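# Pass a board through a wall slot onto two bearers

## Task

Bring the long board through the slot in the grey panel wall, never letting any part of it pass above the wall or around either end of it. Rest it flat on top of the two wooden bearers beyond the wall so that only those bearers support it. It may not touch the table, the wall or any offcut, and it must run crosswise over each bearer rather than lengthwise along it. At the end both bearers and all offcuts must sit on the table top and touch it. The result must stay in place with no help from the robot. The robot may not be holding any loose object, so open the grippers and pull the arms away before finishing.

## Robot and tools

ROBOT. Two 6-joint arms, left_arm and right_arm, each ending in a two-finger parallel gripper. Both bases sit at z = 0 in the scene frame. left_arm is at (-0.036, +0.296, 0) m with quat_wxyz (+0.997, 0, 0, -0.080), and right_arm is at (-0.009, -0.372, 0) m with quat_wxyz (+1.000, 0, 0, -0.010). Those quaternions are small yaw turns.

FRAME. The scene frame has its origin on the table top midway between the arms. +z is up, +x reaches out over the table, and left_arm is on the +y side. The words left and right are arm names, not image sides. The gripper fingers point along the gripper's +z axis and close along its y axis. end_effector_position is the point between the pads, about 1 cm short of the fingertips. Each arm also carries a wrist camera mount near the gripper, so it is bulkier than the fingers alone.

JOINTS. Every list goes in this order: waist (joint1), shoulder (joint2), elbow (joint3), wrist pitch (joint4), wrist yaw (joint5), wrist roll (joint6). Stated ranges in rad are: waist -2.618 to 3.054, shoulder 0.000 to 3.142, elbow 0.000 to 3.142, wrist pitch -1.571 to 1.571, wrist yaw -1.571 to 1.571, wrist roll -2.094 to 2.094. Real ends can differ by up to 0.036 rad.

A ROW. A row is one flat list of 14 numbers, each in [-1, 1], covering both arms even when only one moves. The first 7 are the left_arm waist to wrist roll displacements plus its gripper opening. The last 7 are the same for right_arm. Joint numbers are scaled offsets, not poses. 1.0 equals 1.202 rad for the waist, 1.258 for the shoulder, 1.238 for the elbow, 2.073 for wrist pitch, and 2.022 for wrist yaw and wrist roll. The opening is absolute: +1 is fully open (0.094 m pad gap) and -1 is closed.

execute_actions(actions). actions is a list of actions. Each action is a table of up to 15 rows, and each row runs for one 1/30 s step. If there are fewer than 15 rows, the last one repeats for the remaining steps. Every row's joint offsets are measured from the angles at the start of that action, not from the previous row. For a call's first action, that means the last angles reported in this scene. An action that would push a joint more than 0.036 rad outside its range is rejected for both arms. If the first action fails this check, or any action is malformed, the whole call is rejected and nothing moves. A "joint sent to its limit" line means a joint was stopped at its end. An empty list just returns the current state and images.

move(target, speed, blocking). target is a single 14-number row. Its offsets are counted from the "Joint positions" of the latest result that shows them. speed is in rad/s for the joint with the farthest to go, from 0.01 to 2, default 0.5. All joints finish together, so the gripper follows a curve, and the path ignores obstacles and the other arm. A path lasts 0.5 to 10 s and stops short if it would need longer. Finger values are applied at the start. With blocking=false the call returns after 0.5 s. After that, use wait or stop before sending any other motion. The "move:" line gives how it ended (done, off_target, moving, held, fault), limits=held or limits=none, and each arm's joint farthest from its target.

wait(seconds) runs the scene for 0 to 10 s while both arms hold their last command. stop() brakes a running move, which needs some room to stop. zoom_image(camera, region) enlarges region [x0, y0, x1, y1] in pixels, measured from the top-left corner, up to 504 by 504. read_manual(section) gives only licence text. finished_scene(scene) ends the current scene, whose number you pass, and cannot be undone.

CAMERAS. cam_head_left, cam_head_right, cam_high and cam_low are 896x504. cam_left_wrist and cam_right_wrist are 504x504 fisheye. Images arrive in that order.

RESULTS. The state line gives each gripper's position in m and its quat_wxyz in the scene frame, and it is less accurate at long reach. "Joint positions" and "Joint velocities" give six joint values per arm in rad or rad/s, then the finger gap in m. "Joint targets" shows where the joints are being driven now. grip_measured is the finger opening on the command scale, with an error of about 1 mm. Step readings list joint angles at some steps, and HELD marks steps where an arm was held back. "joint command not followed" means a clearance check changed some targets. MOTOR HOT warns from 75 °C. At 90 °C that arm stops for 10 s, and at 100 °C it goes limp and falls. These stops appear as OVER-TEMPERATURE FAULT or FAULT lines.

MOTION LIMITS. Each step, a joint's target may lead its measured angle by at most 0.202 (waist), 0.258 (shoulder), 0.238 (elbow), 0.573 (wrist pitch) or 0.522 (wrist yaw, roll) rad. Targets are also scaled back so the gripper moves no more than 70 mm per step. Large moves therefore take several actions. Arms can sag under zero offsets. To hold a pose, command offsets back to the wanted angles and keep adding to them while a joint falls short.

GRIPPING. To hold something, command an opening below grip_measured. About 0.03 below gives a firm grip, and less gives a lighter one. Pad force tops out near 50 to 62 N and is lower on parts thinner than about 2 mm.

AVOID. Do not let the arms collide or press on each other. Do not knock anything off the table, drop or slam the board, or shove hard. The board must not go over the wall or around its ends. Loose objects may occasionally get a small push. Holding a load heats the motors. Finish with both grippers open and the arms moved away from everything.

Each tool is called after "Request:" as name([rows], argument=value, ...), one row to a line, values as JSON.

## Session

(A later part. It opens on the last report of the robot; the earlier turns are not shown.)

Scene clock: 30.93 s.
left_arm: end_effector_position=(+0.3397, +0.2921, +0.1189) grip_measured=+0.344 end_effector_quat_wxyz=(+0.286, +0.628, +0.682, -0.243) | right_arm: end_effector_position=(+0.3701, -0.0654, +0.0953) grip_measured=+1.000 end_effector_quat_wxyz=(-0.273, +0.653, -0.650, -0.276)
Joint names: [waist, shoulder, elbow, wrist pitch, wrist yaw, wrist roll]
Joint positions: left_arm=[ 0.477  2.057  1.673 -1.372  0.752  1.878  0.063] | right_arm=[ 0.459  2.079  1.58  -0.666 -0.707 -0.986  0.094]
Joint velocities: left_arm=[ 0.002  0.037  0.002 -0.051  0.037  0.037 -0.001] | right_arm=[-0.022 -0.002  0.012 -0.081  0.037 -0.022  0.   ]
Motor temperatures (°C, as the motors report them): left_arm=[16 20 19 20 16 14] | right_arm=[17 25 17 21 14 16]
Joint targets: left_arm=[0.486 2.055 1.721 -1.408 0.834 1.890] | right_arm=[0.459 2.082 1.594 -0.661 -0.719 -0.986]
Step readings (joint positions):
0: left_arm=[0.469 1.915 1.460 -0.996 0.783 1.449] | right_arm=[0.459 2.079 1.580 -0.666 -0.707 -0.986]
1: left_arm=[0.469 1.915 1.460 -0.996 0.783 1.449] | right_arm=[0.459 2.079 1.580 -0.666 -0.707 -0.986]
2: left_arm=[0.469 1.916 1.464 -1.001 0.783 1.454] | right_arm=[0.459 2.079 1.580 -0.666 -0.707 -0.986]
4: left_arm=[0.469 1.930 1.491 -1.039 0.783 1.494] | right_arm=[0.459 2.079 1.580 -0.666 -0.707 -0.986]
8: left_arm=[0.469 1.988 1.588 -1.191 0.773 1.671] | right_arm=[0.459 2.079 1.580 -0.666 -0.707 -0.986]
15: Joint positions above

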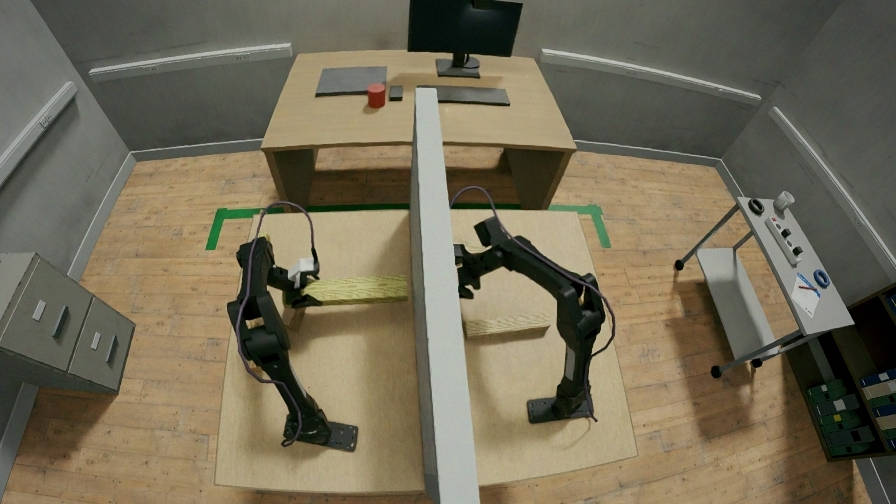

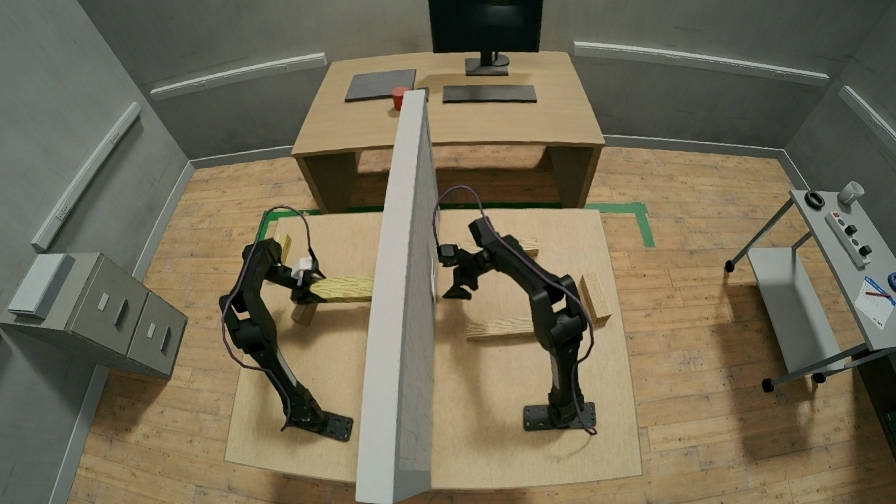

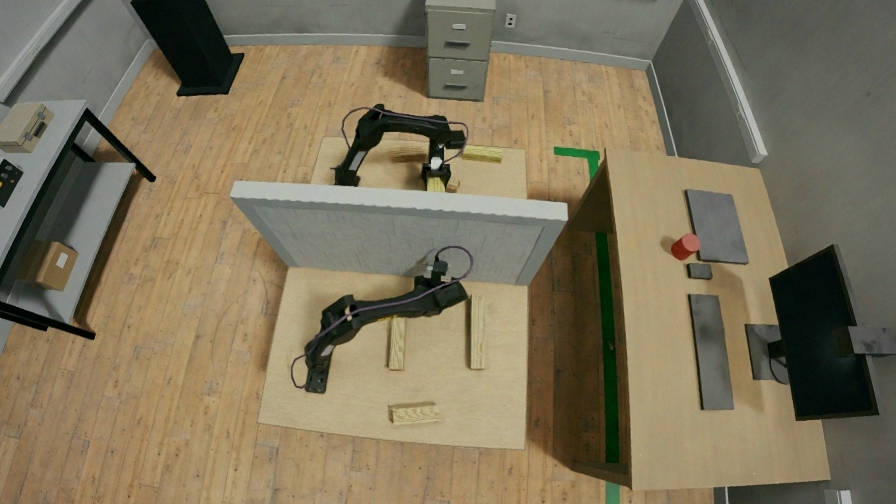

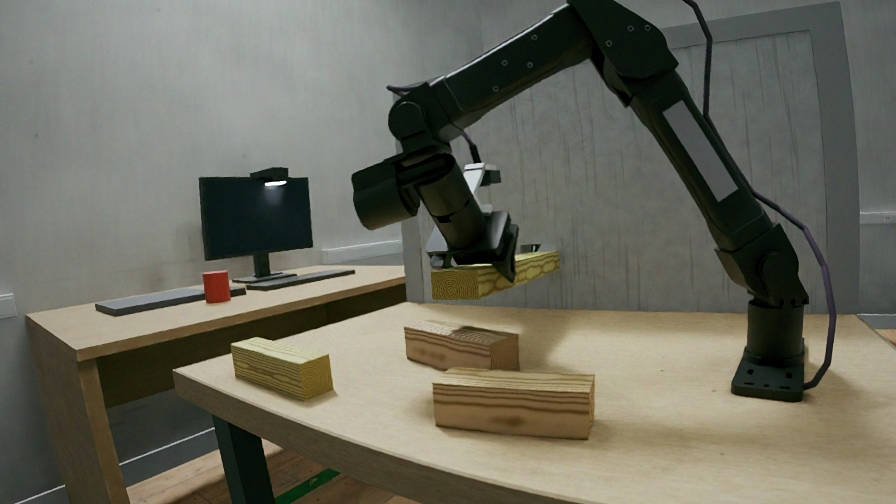

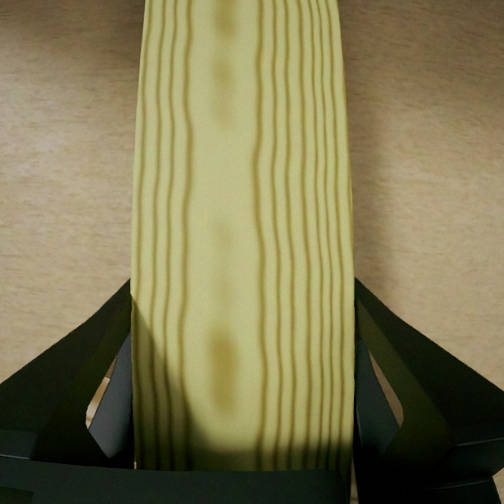

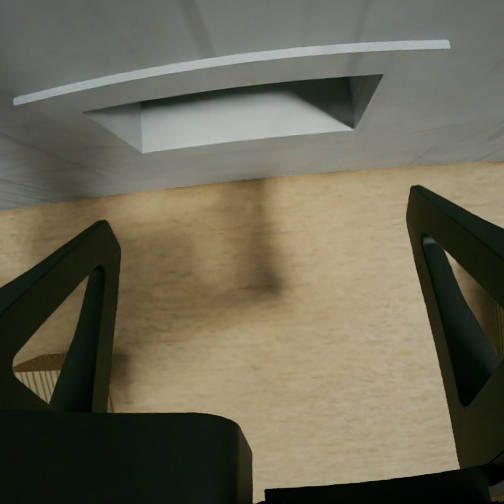

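Request:
execute_actions(actions=[])

Request:
zoom_image(camera="cam_low", region=[420, 210, 600, 320])

Request:
zoom_image(camera="cam_head_left", region=[260, 220, 480, 350])

Scene clock: 31.03 s.
left_arm: end_effector_position=(+0.3405, +0.2923, +0.1193) grip_measured=+0.344 end_effector_quat_wxyz=(+0.287, +0.629, +0.681, -0.242) | right_arm: end_effector_position=(+0.3701, -0.0654, +0.0953) grip_measured=+1.000 end_effector_quat_wxyz=(-0.273, +0.653, -0.650, -0.276)
Joint names: [waist, shoulder, elbow, wrist pitch, wrist yaw, wrist roll]
Joint positions: left_arm=[ 0.477  2.058  1.676 -1.372  0.752  1.881  0.063] | right_arm=[ 0.459  2.079  1.58  -0.666 -0.707 -0.986  0.094]
Joint velocities: left_arm=[0.002 0.022 0.042 0.007 0.007 0.022 0.   ] | right_arm=[ 0.002 -0.012 -0.007  0.037 -0.037  0.022  0.   ]
Motor temperatures (°C, as the motors report them): left_arm=[16 20 19 20 16 14] | right_arm=[17 25 17 21 14 16]
Joint targets: left_arm=[0.486 2.055 1.721 -1.408 0.834 1.890] | right_arm=[0.459 2.082 1.594 -0.661 -0.719 -0.986]

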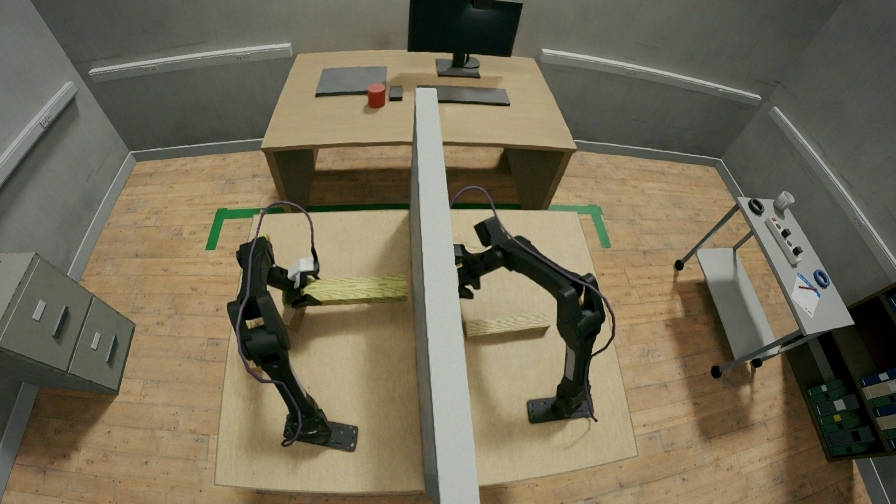

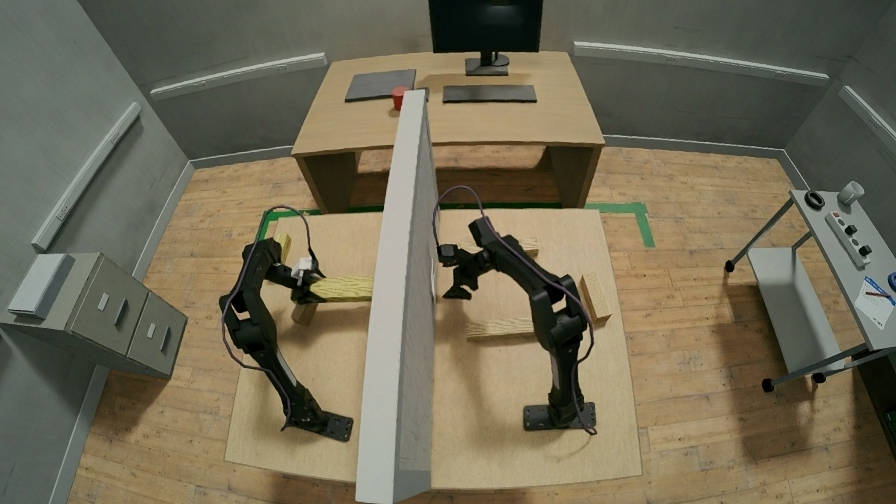

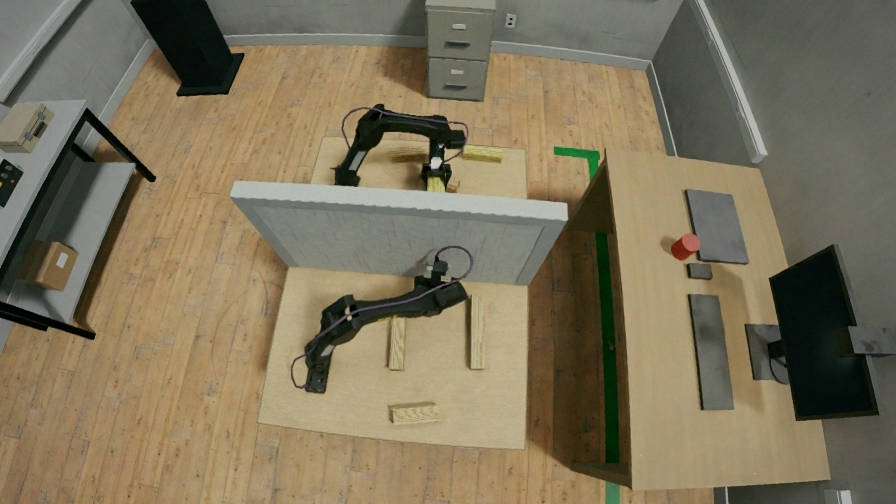

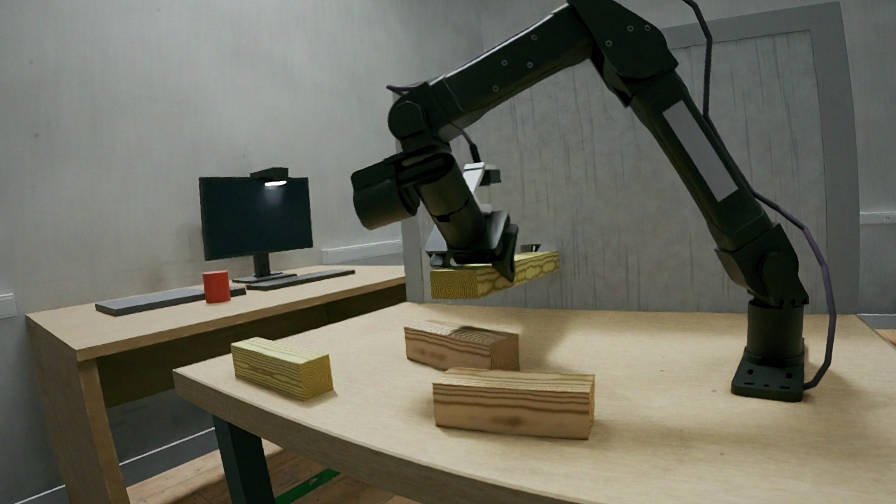

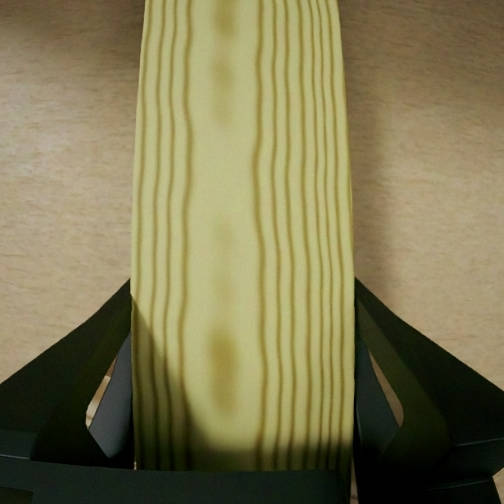

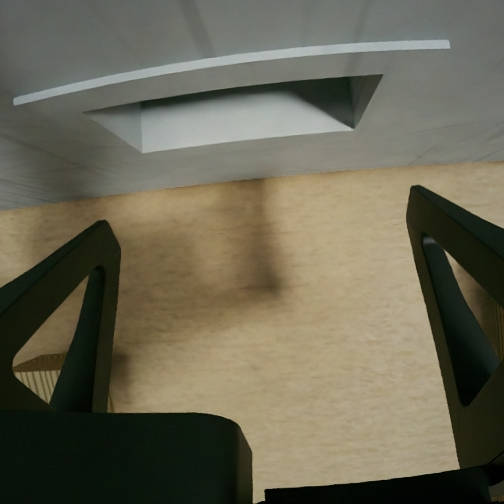

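Region (420, 210, 600, 320) of cam_low's 896x504 image, scaled by 2.800, with more detail than that image has.

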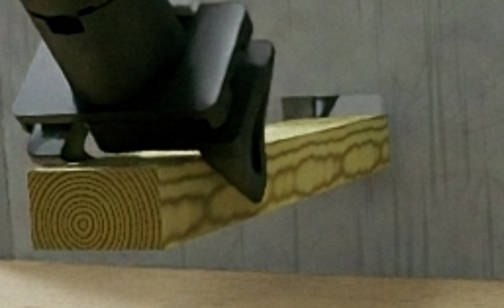

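Region (260, 220, 480, 350) of cam_head_left's 896x504 image, scaled by 2.291, with more detail than that image has; it fills the top 298 rows of this view, and the rest is white.

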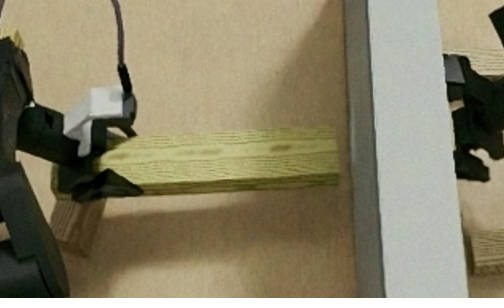

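Request:
zoom_image(camera="cam_low", region=[500, 230, 580, 290])

Request:
zoom_image(camera="cam_high", region=[380, 120, 520, 300])

Region (500, 230, 580, 290) of cam_low's 896x504 image, scaled by 6.300, with more detail than that image has; it fills the top 378 rows of this view, and the rest is white.

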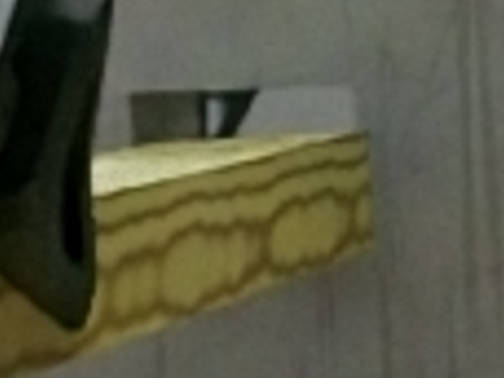

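Region (380, 120, 520, 300) of cam_high's 896x504 image, scaled by 2.800, with more detail than that image has.

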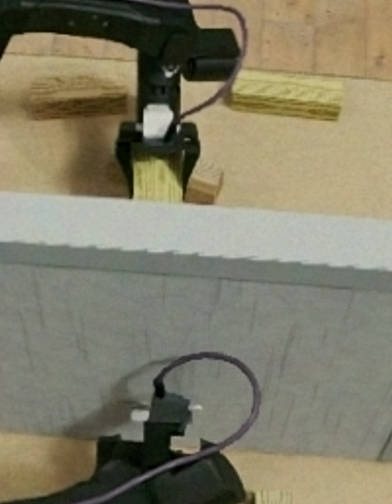

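Request:
zoom_image(camera="cam_low", region=[220, 300, 620, 450])

Region (220, 300, 620, 450) of cam_low's 896x504 image, scaled by 1.260, with more detail than that image has; it fills the top 189 rows of this view, and the rest is white.

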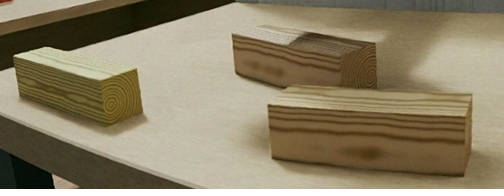

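Request:
execute_actions([
  [[0.0049,-0.0008,0.0393,-0.0190,0.0418,0.0034,0.2,0,0.0024,0.0113,0.0024,-0.0059,0,1],[0.0024,0.0017,0.0439,-0.0205,0.0428,0.0024,0.2,0,0.0024,0.0113,0.0024,-0.0059,0,1],[-0.0007,0.0052,0.0505,-0.0224,0.0442,0.0011,0.2,0,0.0024,0.0113,0.0024,-0.0059,0,1],[-0.0043,0.0095,0.0586,-0.0246,0.0458,-0.0004,0.2,0,0.0024,0.0113,0.0024,-0.0059,0,1],[-0.0081,0.0144,0.0677,-0.0280,0.0482,-0.0027,0.2,0,0.0024,0.0113,0.0024,-0.0059,0,1],[-0.0120,0.0195,0.0773,-0.0313,0.0506,-0.0049,0.2,0,0.0024,0.0113,0.0024,-0.0059,0,1],[-0.0156,0.0246,0.0868,-0.0343,0.0527,-0.0069,0.2,0,0.0024,0.0113,0.0024,-0.0059,0,1],[-0.0188,0.0294,0.0957,-0.0369,0.0546,-0.0087,0.2,0,0.0024,0.0113,0.0024,-0.0059,0,1],[-0.0214,0.0336,0.1035,-0.0385,0.0558,-0.0098,0.2,0,0.0024,0.0113,0.0024,-0.0059,0,1],[-0.0233,0.0369,0.1098,-0.0390,0.0561,-0.0101,0.2,0,0.0024,0.0113,0.0024,-0.0059,0,1],[-0.0243,0.0392,0.1140,-0.0390,0.0561,-0.0101,0.2,0,0.0024,0.0113,0.0024,-0.0059,0,1],[-0.0245,0.0403,0.1161,-0.0386,0.0558,-0.0099,0.2,0,0.0024,0.0113,0.0024,-0.0059,0,1],[-0.0245,0.0404,0.1163,-0.0380,0.0554,-0.0095,0.2,0,0.0024,0.0113,0.0024,-0.0059,0,1],[-0.0245,0.0404,0.1163,-0.0374,0.0550,-0.0091,0.2,0,0.0024,0.0113,0.0024,-0.0059,0,1],[-0.0245,0.0404,0.1163,-0.0370,0.0547,-0.0088,0.2,0,0.0024,0.0113,0.0024,-0.0059,0,1]],
])

Scene clock: 34.97 s.
left_arm: end_effector_position=(+0.3579, +0.2868, +0.1264) grip_measured=+0.345 end_effector_quat_wxyz=(+0.294, +0.635, +0.673, -0.241) | right_arm: end_effector_position=(+0.3701, -0.0654, +0.0953) grip_measured=+1.000 end_effector_quat_wxyz=(-0.273, +0.653, -0.650, -0.276)
Joint names: [waist, shoulder, elbow, wrist pitch, wrist yaw, wrist roll]
Joint positions: left_arm=[ 0.454  2.109  1.778 -1.401  0.766  1.87   0.063] | right_arm=[ 0.459  2.079  1.58  -0.666 -0.707 -0.986  0.094]
Joint velocities: left_arm=[-0.046  0.032  0.007 -0.037 -0.051  0.051 -0.001] | right_arm=[-0.012  0.007 -0.022 -0.11   0.007  0.007  0.   ]
Motor temperatures (°C, as the motors report them): left_arm=[16 21 19 20 16 14] | right_arm=[17 25 17 21 14 16]
Joint targets: left_arm=[0.448 2.109 1.820 -1.449 0.862 1.864] | right_arm=[0.459 2.082 1.594 -0.661 -0.719 -0.986]
Step readings (joint positions):
0: left_arm=[0.477 2.058 1.680 -1.372 0.752 1.885] | right_arm=[0.459 2.079 1.580 -0.666 -0.707 -0.986]
1: left_arm=[0.477 2.058 1.680 -1.372 0.752 1.885] | right_arm=[0.459 2.079 1.580 -0.666 -0.707 -0.986]
2: left_arm=[0.477 2.058 1.680 -1.372 0.752 1.885] | right_arm=[0.459 2.079 1.580 -0.666 -0.707 -0.986]
4: left_arm=[0.477 2.063 1.690 -1.379 0.752 1.885] | right_arm=[0.459 2.079 1.580 -0.666 -0.707 -0.986]
8: left_arm=[0.474 2.085 1.735 -1.392 0.754 1.879] | right_arm=[0.459 2.079 1.580 -0.666 -0.707 -0.986]
15: Joint positions above

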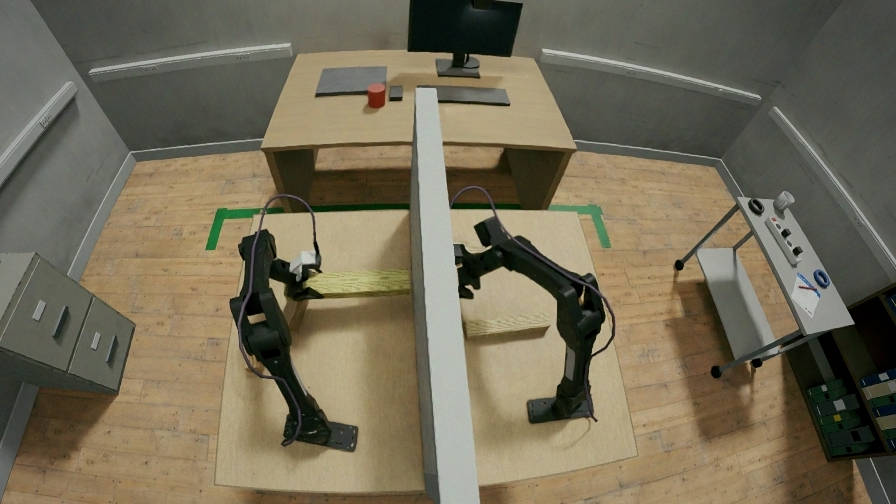

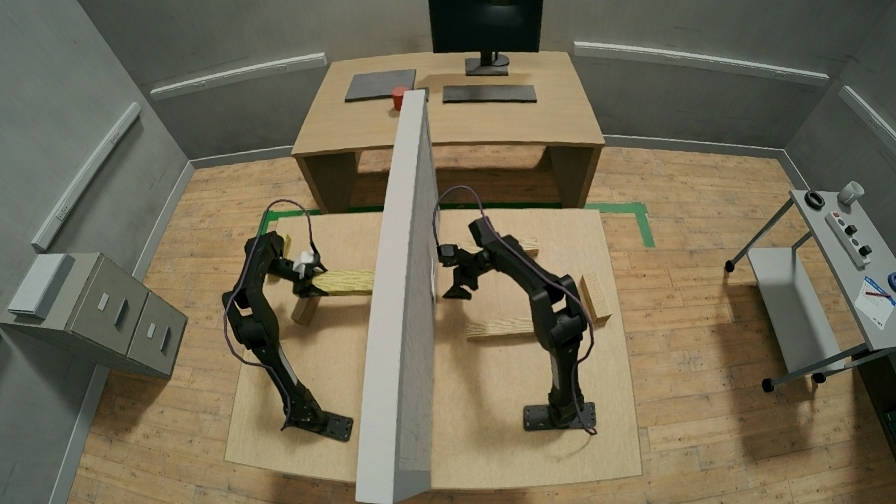

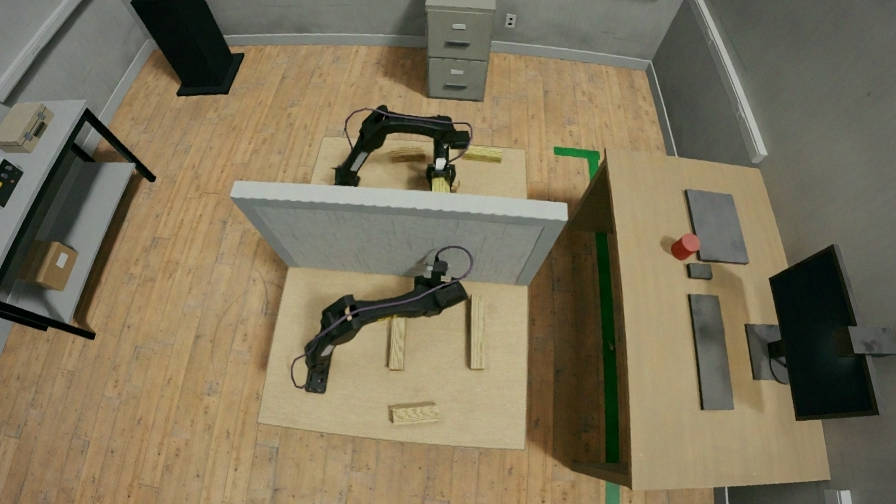

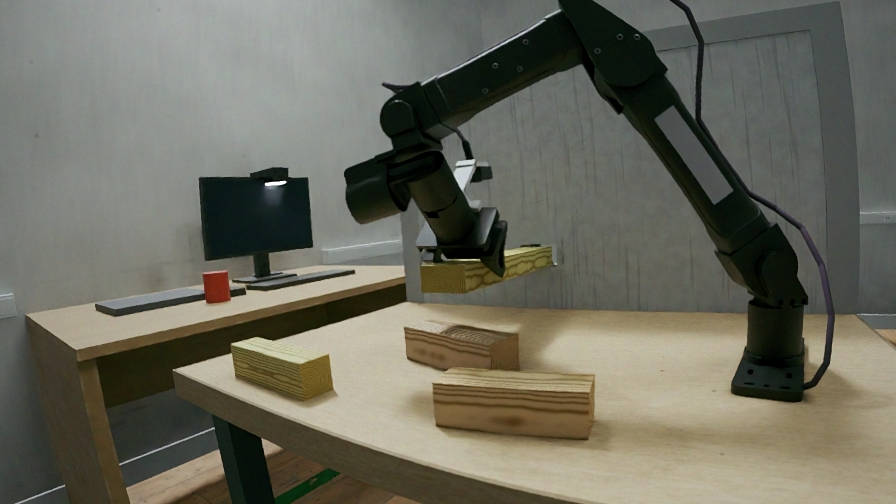

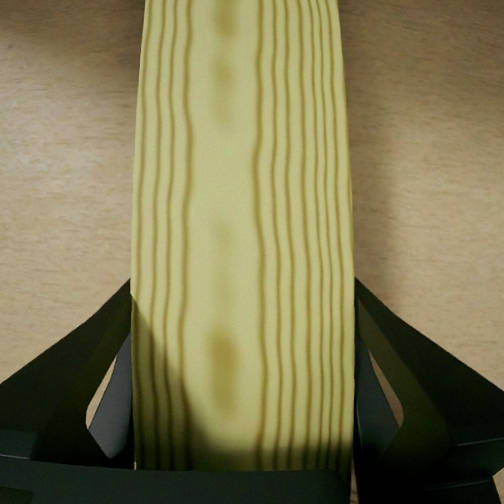

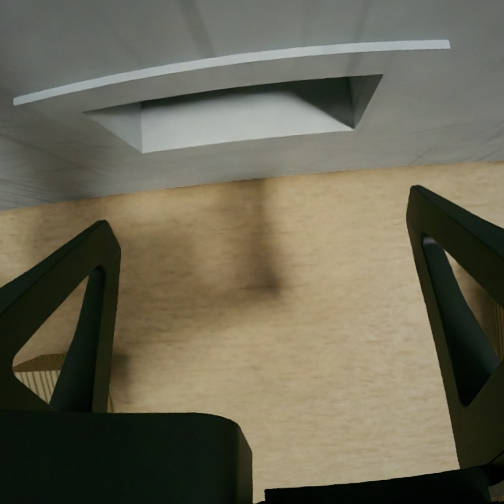

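Request:
wait(seconds=0.3)

Request:
zoom_image(camera="cam_low", region=[500, 230, 580, 290])

Request:
zoom_image(camera="cam_low", region=[410, 210, 590, 320])

Scene clock: 35.40 s.
left_arm: end_effector_position=(+0.3567, +0.2861, +0.1266) grip_measured=+0.345 end_effector_quat_wxyz=(+0.292, +0.634, +0.674, -0.244) | right_arm: end_effector_position=(+0.3701, -0.0654, +0.0953) grip_measured=+1.000 end_effector_quat_wxyz=(-0.273, +0.653, -0.650, -0.276)
Joint names: [waist, shoulder, elbow, wrist pitch, wrist yaw, wrist roll]
Joint positions: left_arm=[ 0.453  2.109  1.778 -1.407  0.766  1.87   0.063] | right_arm=[ 0.459  2.079  1.58  -0.666 -0.707 -0.986  0.094]
Joint velocities: left_arm=[-0.017 -0.017 -0.007 -0.022 -0.051 -0.022 -0.   ] | right_arm=[-0.007  0.012  0.012  0.007 -0.066  0.037  0.   ]
Motor temperatures (°C, as the motors report them): left_arm=[16 21 19 20 16 14] | right_arm=[17 25 17 21 14 16]
Joint targets: left_arm=[0.448 2.109 1.820 -1.449 0.863 1.864] | right_arm=[0.459 2.082 1.594 -0.661 -0.719 -0.986]
wait: 0.30 s; at rest by 0.20 s

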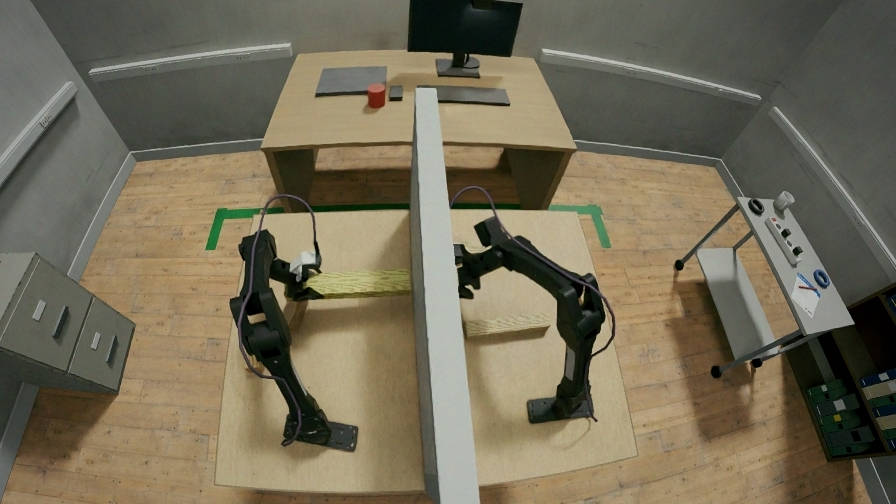

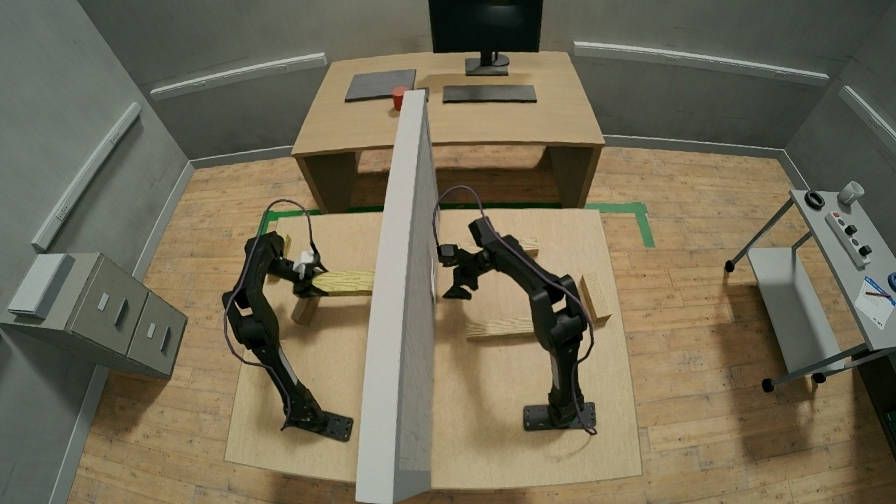

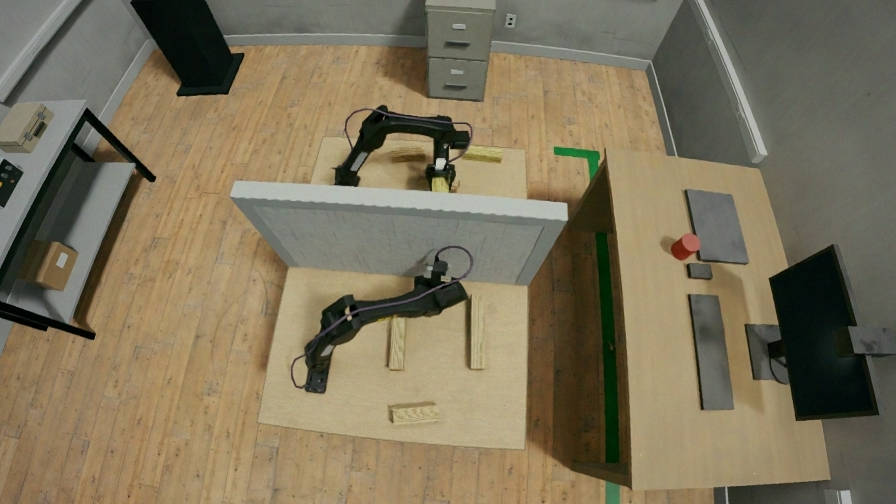

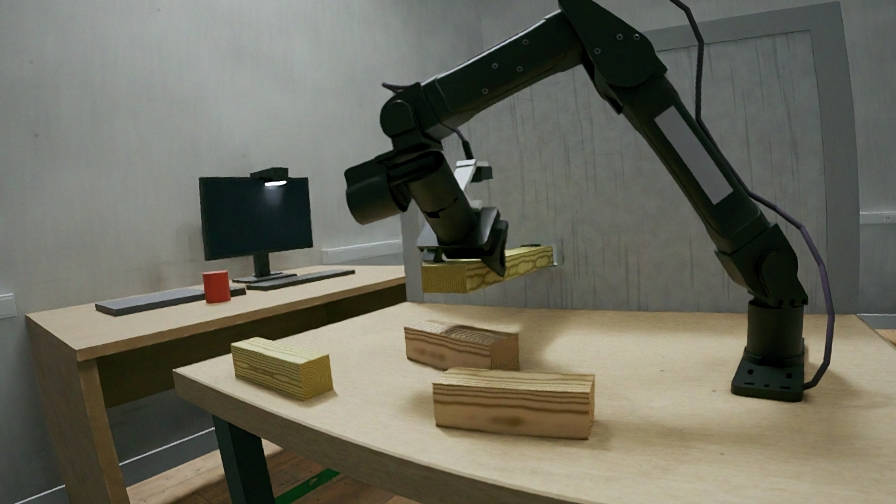

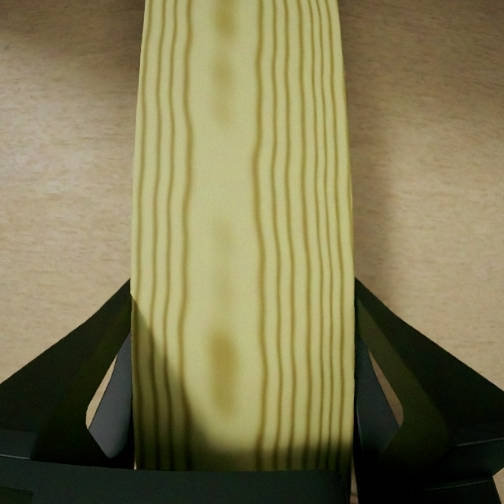

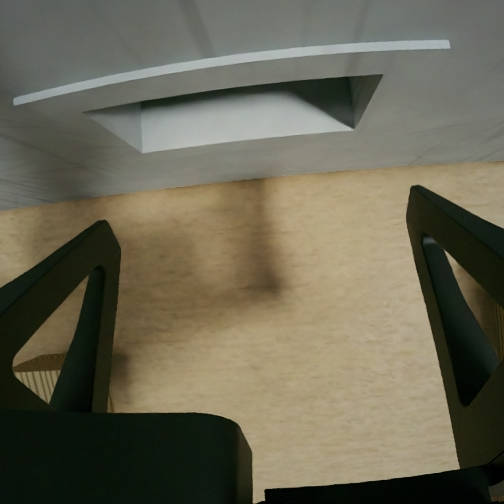

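Region (500, 230, 580, 290) of cam_low's 896x504 image, scaled by 6.300, with more detail than that image has; it fills the top 378 rows of this view, and the rest is white.

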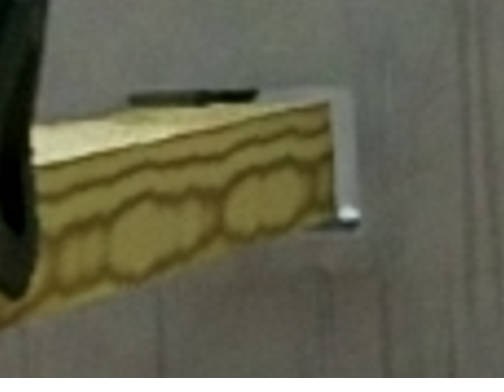

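Region (410, 210, 590, 320) of cam_low's 896x504 image, scaled by 2.800, with more detail than that image has.

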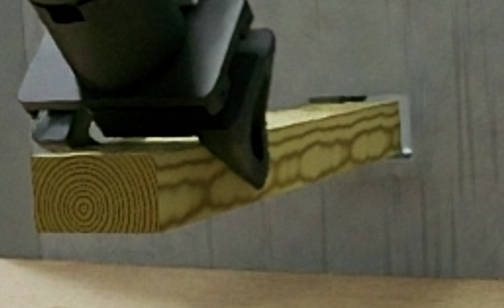

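Request:
execute_actions([
  [[-0.0125,0.0005,0.0346,-0.0075,0.0480,-0.0030,0.2,0,0.0024,0.0113,0.0024,-0.0059,0,1],[-0.0191,0.0013,0.0358,-0.0059,0.0483,-0.0056,0.2,0,0.0024,0.0113,0.0024,-0.0059,0,1],[-0.0270,0.0025,0.0375,-0.0024,0.0491,-0.0111,0.2,0,0.0024,0.0113,0.0024,-0.0059,0,1],[-0.0359,0.0038,0.0395,0.0015,0.0499,-0.0173,0.2,0,0.0024,0.0113,0.0024,-0.0059,0,1],[-0.0451,0.0054,0.0418,0.0055,0.0508,-0.0238,0.2,0,0.0024,0.0113,0.0024,-0.0059,0,1],[-0.0542,0.0071,0.0442,0.0095,0.0517,-0.0302,0.2,0,0.0024,0.0113,0.0024,-0.0059,0,1],[-0.0627,0.0087,0.0467,0.0132,0.0525,-0.0361,0.2,0,0.0024,0.0113,0.0024,-0.0059,0,1],[-0.0700,0.0103,0.0489,0.0165,0.0532,-0.0413,0.2,0,0.0024,0.0113,0.0024,-0.0059,0,1],[-0.0757,0.0116,0.0509,0.0190,0.0537,-0.0453,0.2,0,0.0024,0.0113,0.0024,-0.0059,0,1],[-0.0795,0.0127,0.0524,0.0207,0.0541,-0.0480,0.2,0,0.0024,0.0113,0.0024,-0.0059,0,1],[-0.0812,0.0134,0.0535,0.0214,0.0542,-0.0492,0.2,0,0.0024,0.0113,0.0024,-0.0059,0,1],[-0.0814,0.0138,0.0541,0.0212,0.0542,-0.0488,0.2,0,0.0024,0.0113,0.0024,-0.0059,0,1],[-0.0814,0.0138,0.0541,0.0200,0.0539,-0.0469,0.2,0,0.0024,0.0113,0.0024,-0.0059,0,1],[-0.0814,0.0138,0.0541,0.0179,0.0535,-0.0435,0.2,0,0.0024,0.0113,0.0024,-0.0059,0,1],[-0.0814,0.0138,0.0541,0.0166,0.0532,-0.0415,0.2,0,0.0024,0.0113,0.0024,-0.0059,0,1]],
])

Scene clock: 37.67 s.
left_arm: end_effector_position=(+0.3692, +0.2468, +0.1250) grip_measured=+0.345 end_effector_quat_wxyz=(+0.289, +0.649, +0.657, -0.251) | right_arm: end_effector_position=(+0.3701, -0.0654, +0.0953) grip_measured=+1.000 end_effector_quat_wxyz=(-0.273, +0.653, -0.650, -0.276)
Joint names: [waist, shoulder, elbow, wrist pitch, wrist yaw, wrist roll]
Joint positions: left_arm=[ 0.349  2.129  1.802 -1.356  0.779  1.793  0.063] | right_arm=[ 0.459  2.079  1.58  -0.666 -0.707 -0.986  0.094]
Joint velocities: left_arm=[-0.007  0.002  0.002 -0.022  0.007  0.037 -0.   ] | right_arm=[-0.002 -0.002  0.002 -0.037  0.066 -0.022  0.   ]
Motor temperatures (°C, as the motors report them): left_arm=[16 21 19 19 16 14] | right_arm=[17 25 17 21 14 16]
Joint targets: left_arm=[0.355 2.127 1.845 -1.373 0.874 1.786] | right_arm=[0.459 2.082 1.594 -0.661 -0.719 -0.986]
Step readings (joint positions):
0: left_arm=[0.453 2.109 1.778 -1.407 0.766 1.869] | right_arm=[0.459 2.079 1.580 -0.666 -0.707 -0.986]
1: left_arm=[0.453 2.109 1.778 -1.407 0.766 1.869] | right_arm=[0.459 2.079 1.580 -0.666 -0.707 -0.986]
2: left_arm=[0.451 2.109 1.778 -1.406 0.766 1.868] | right_arm=[0.459 2.079 1.580 -0.666 -0.707 -0.986]
4: left_arm=[0.443 2.109 1.778 -1.401 0.766 1.861] | right_arm=[0.459 2.079 1.580 -0.666 -0.707 -0.986]
8: left_arm=[0.402 2.115 1.787 -1.383 0.767 1.829] | right_arm=[0.459 2.079 1.580 -0.666 -0.707 -0.986]
15: Joint positions above

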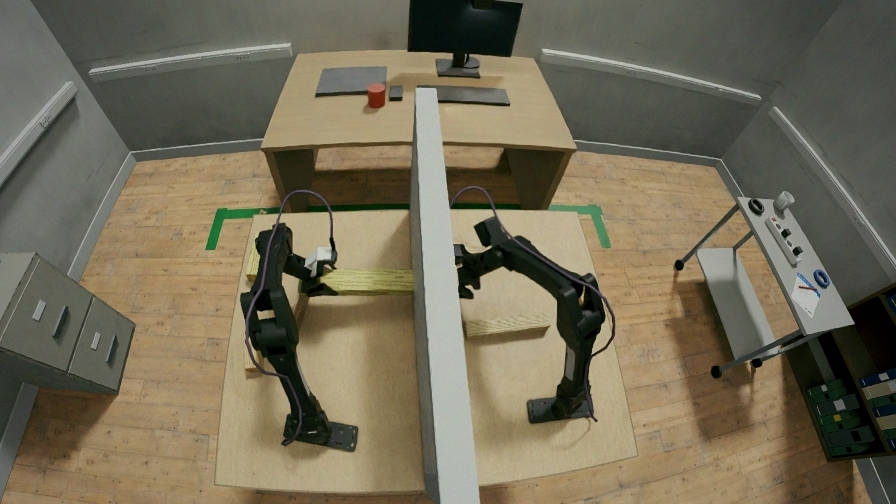

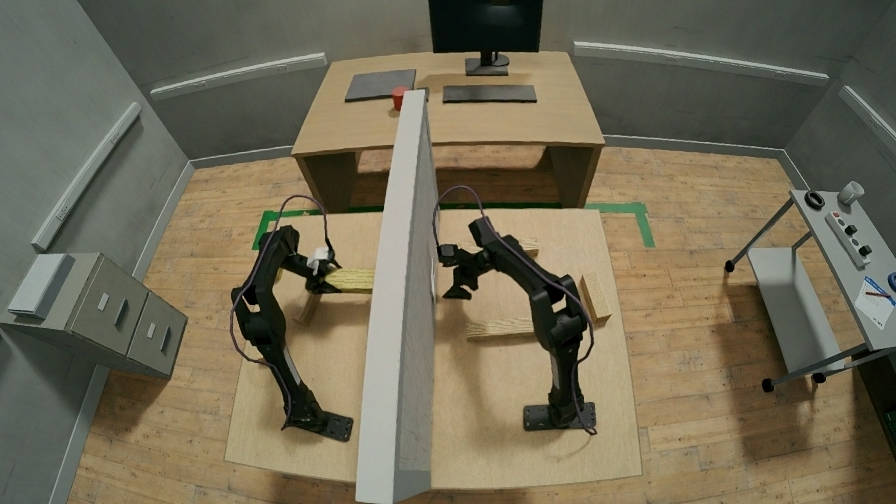

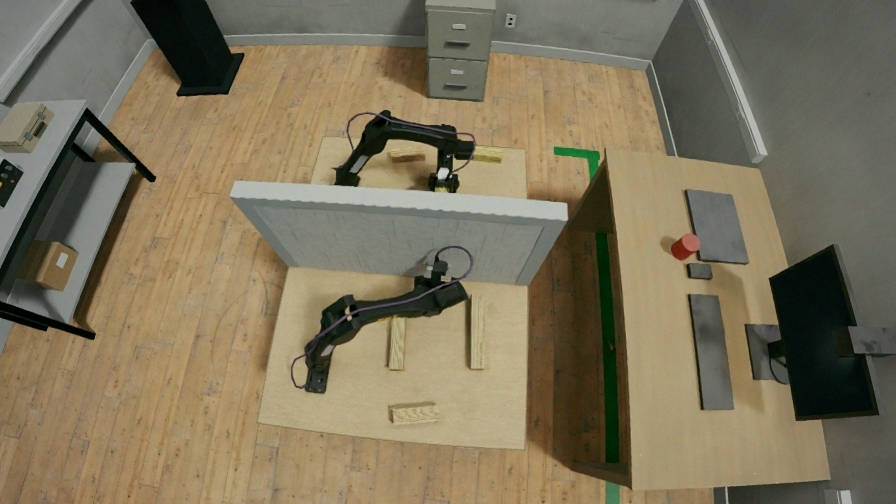

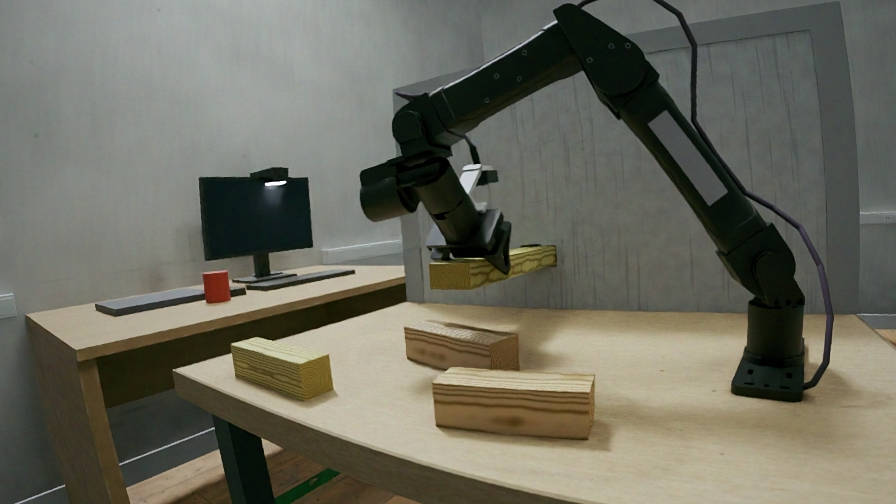

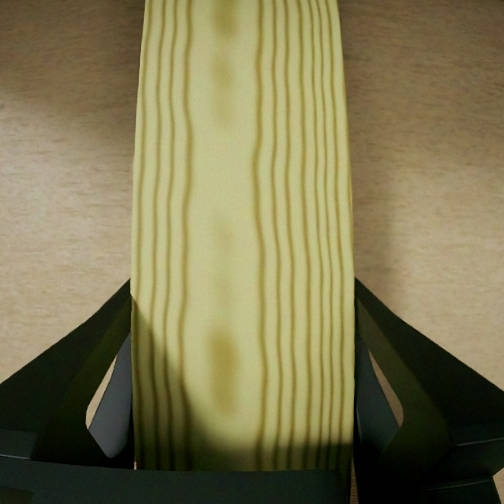

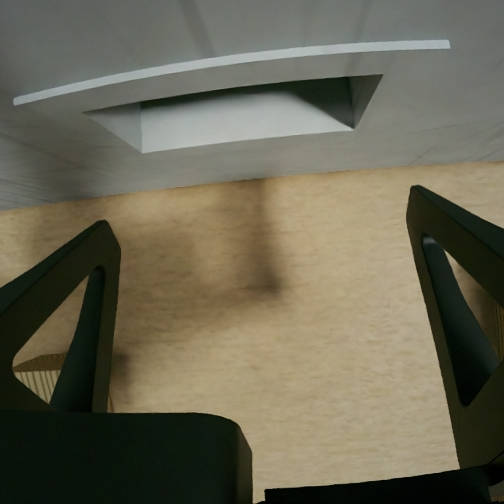

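Request:
zoom_image(camera="cam_low", region=[500, 230, 580, 290])

Request:
zoom_image(camera="cam_head_left", region=[280, 220, 480, 340])

Region (500, 230, 580, 290) of cam_low's 896x504 image, scaled by 6.300, with more detail than that image has; it fills the top 378 rows of this view, and the rest is white.

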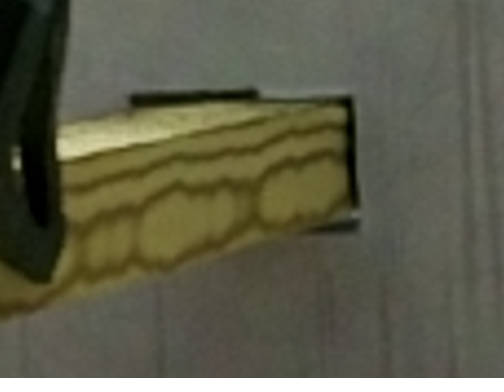

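Region (280, 220, 480, 340) of cam_head_left's 896x504 image, scaled by 2.520, with more detail than that image has; it fills the top 302 rows of this view, and the rest is white.

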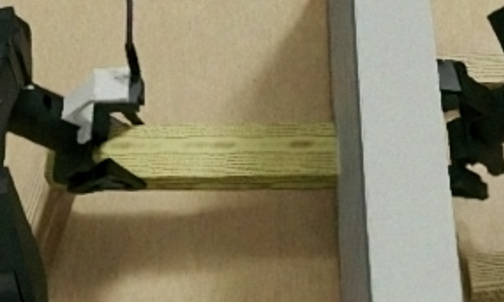

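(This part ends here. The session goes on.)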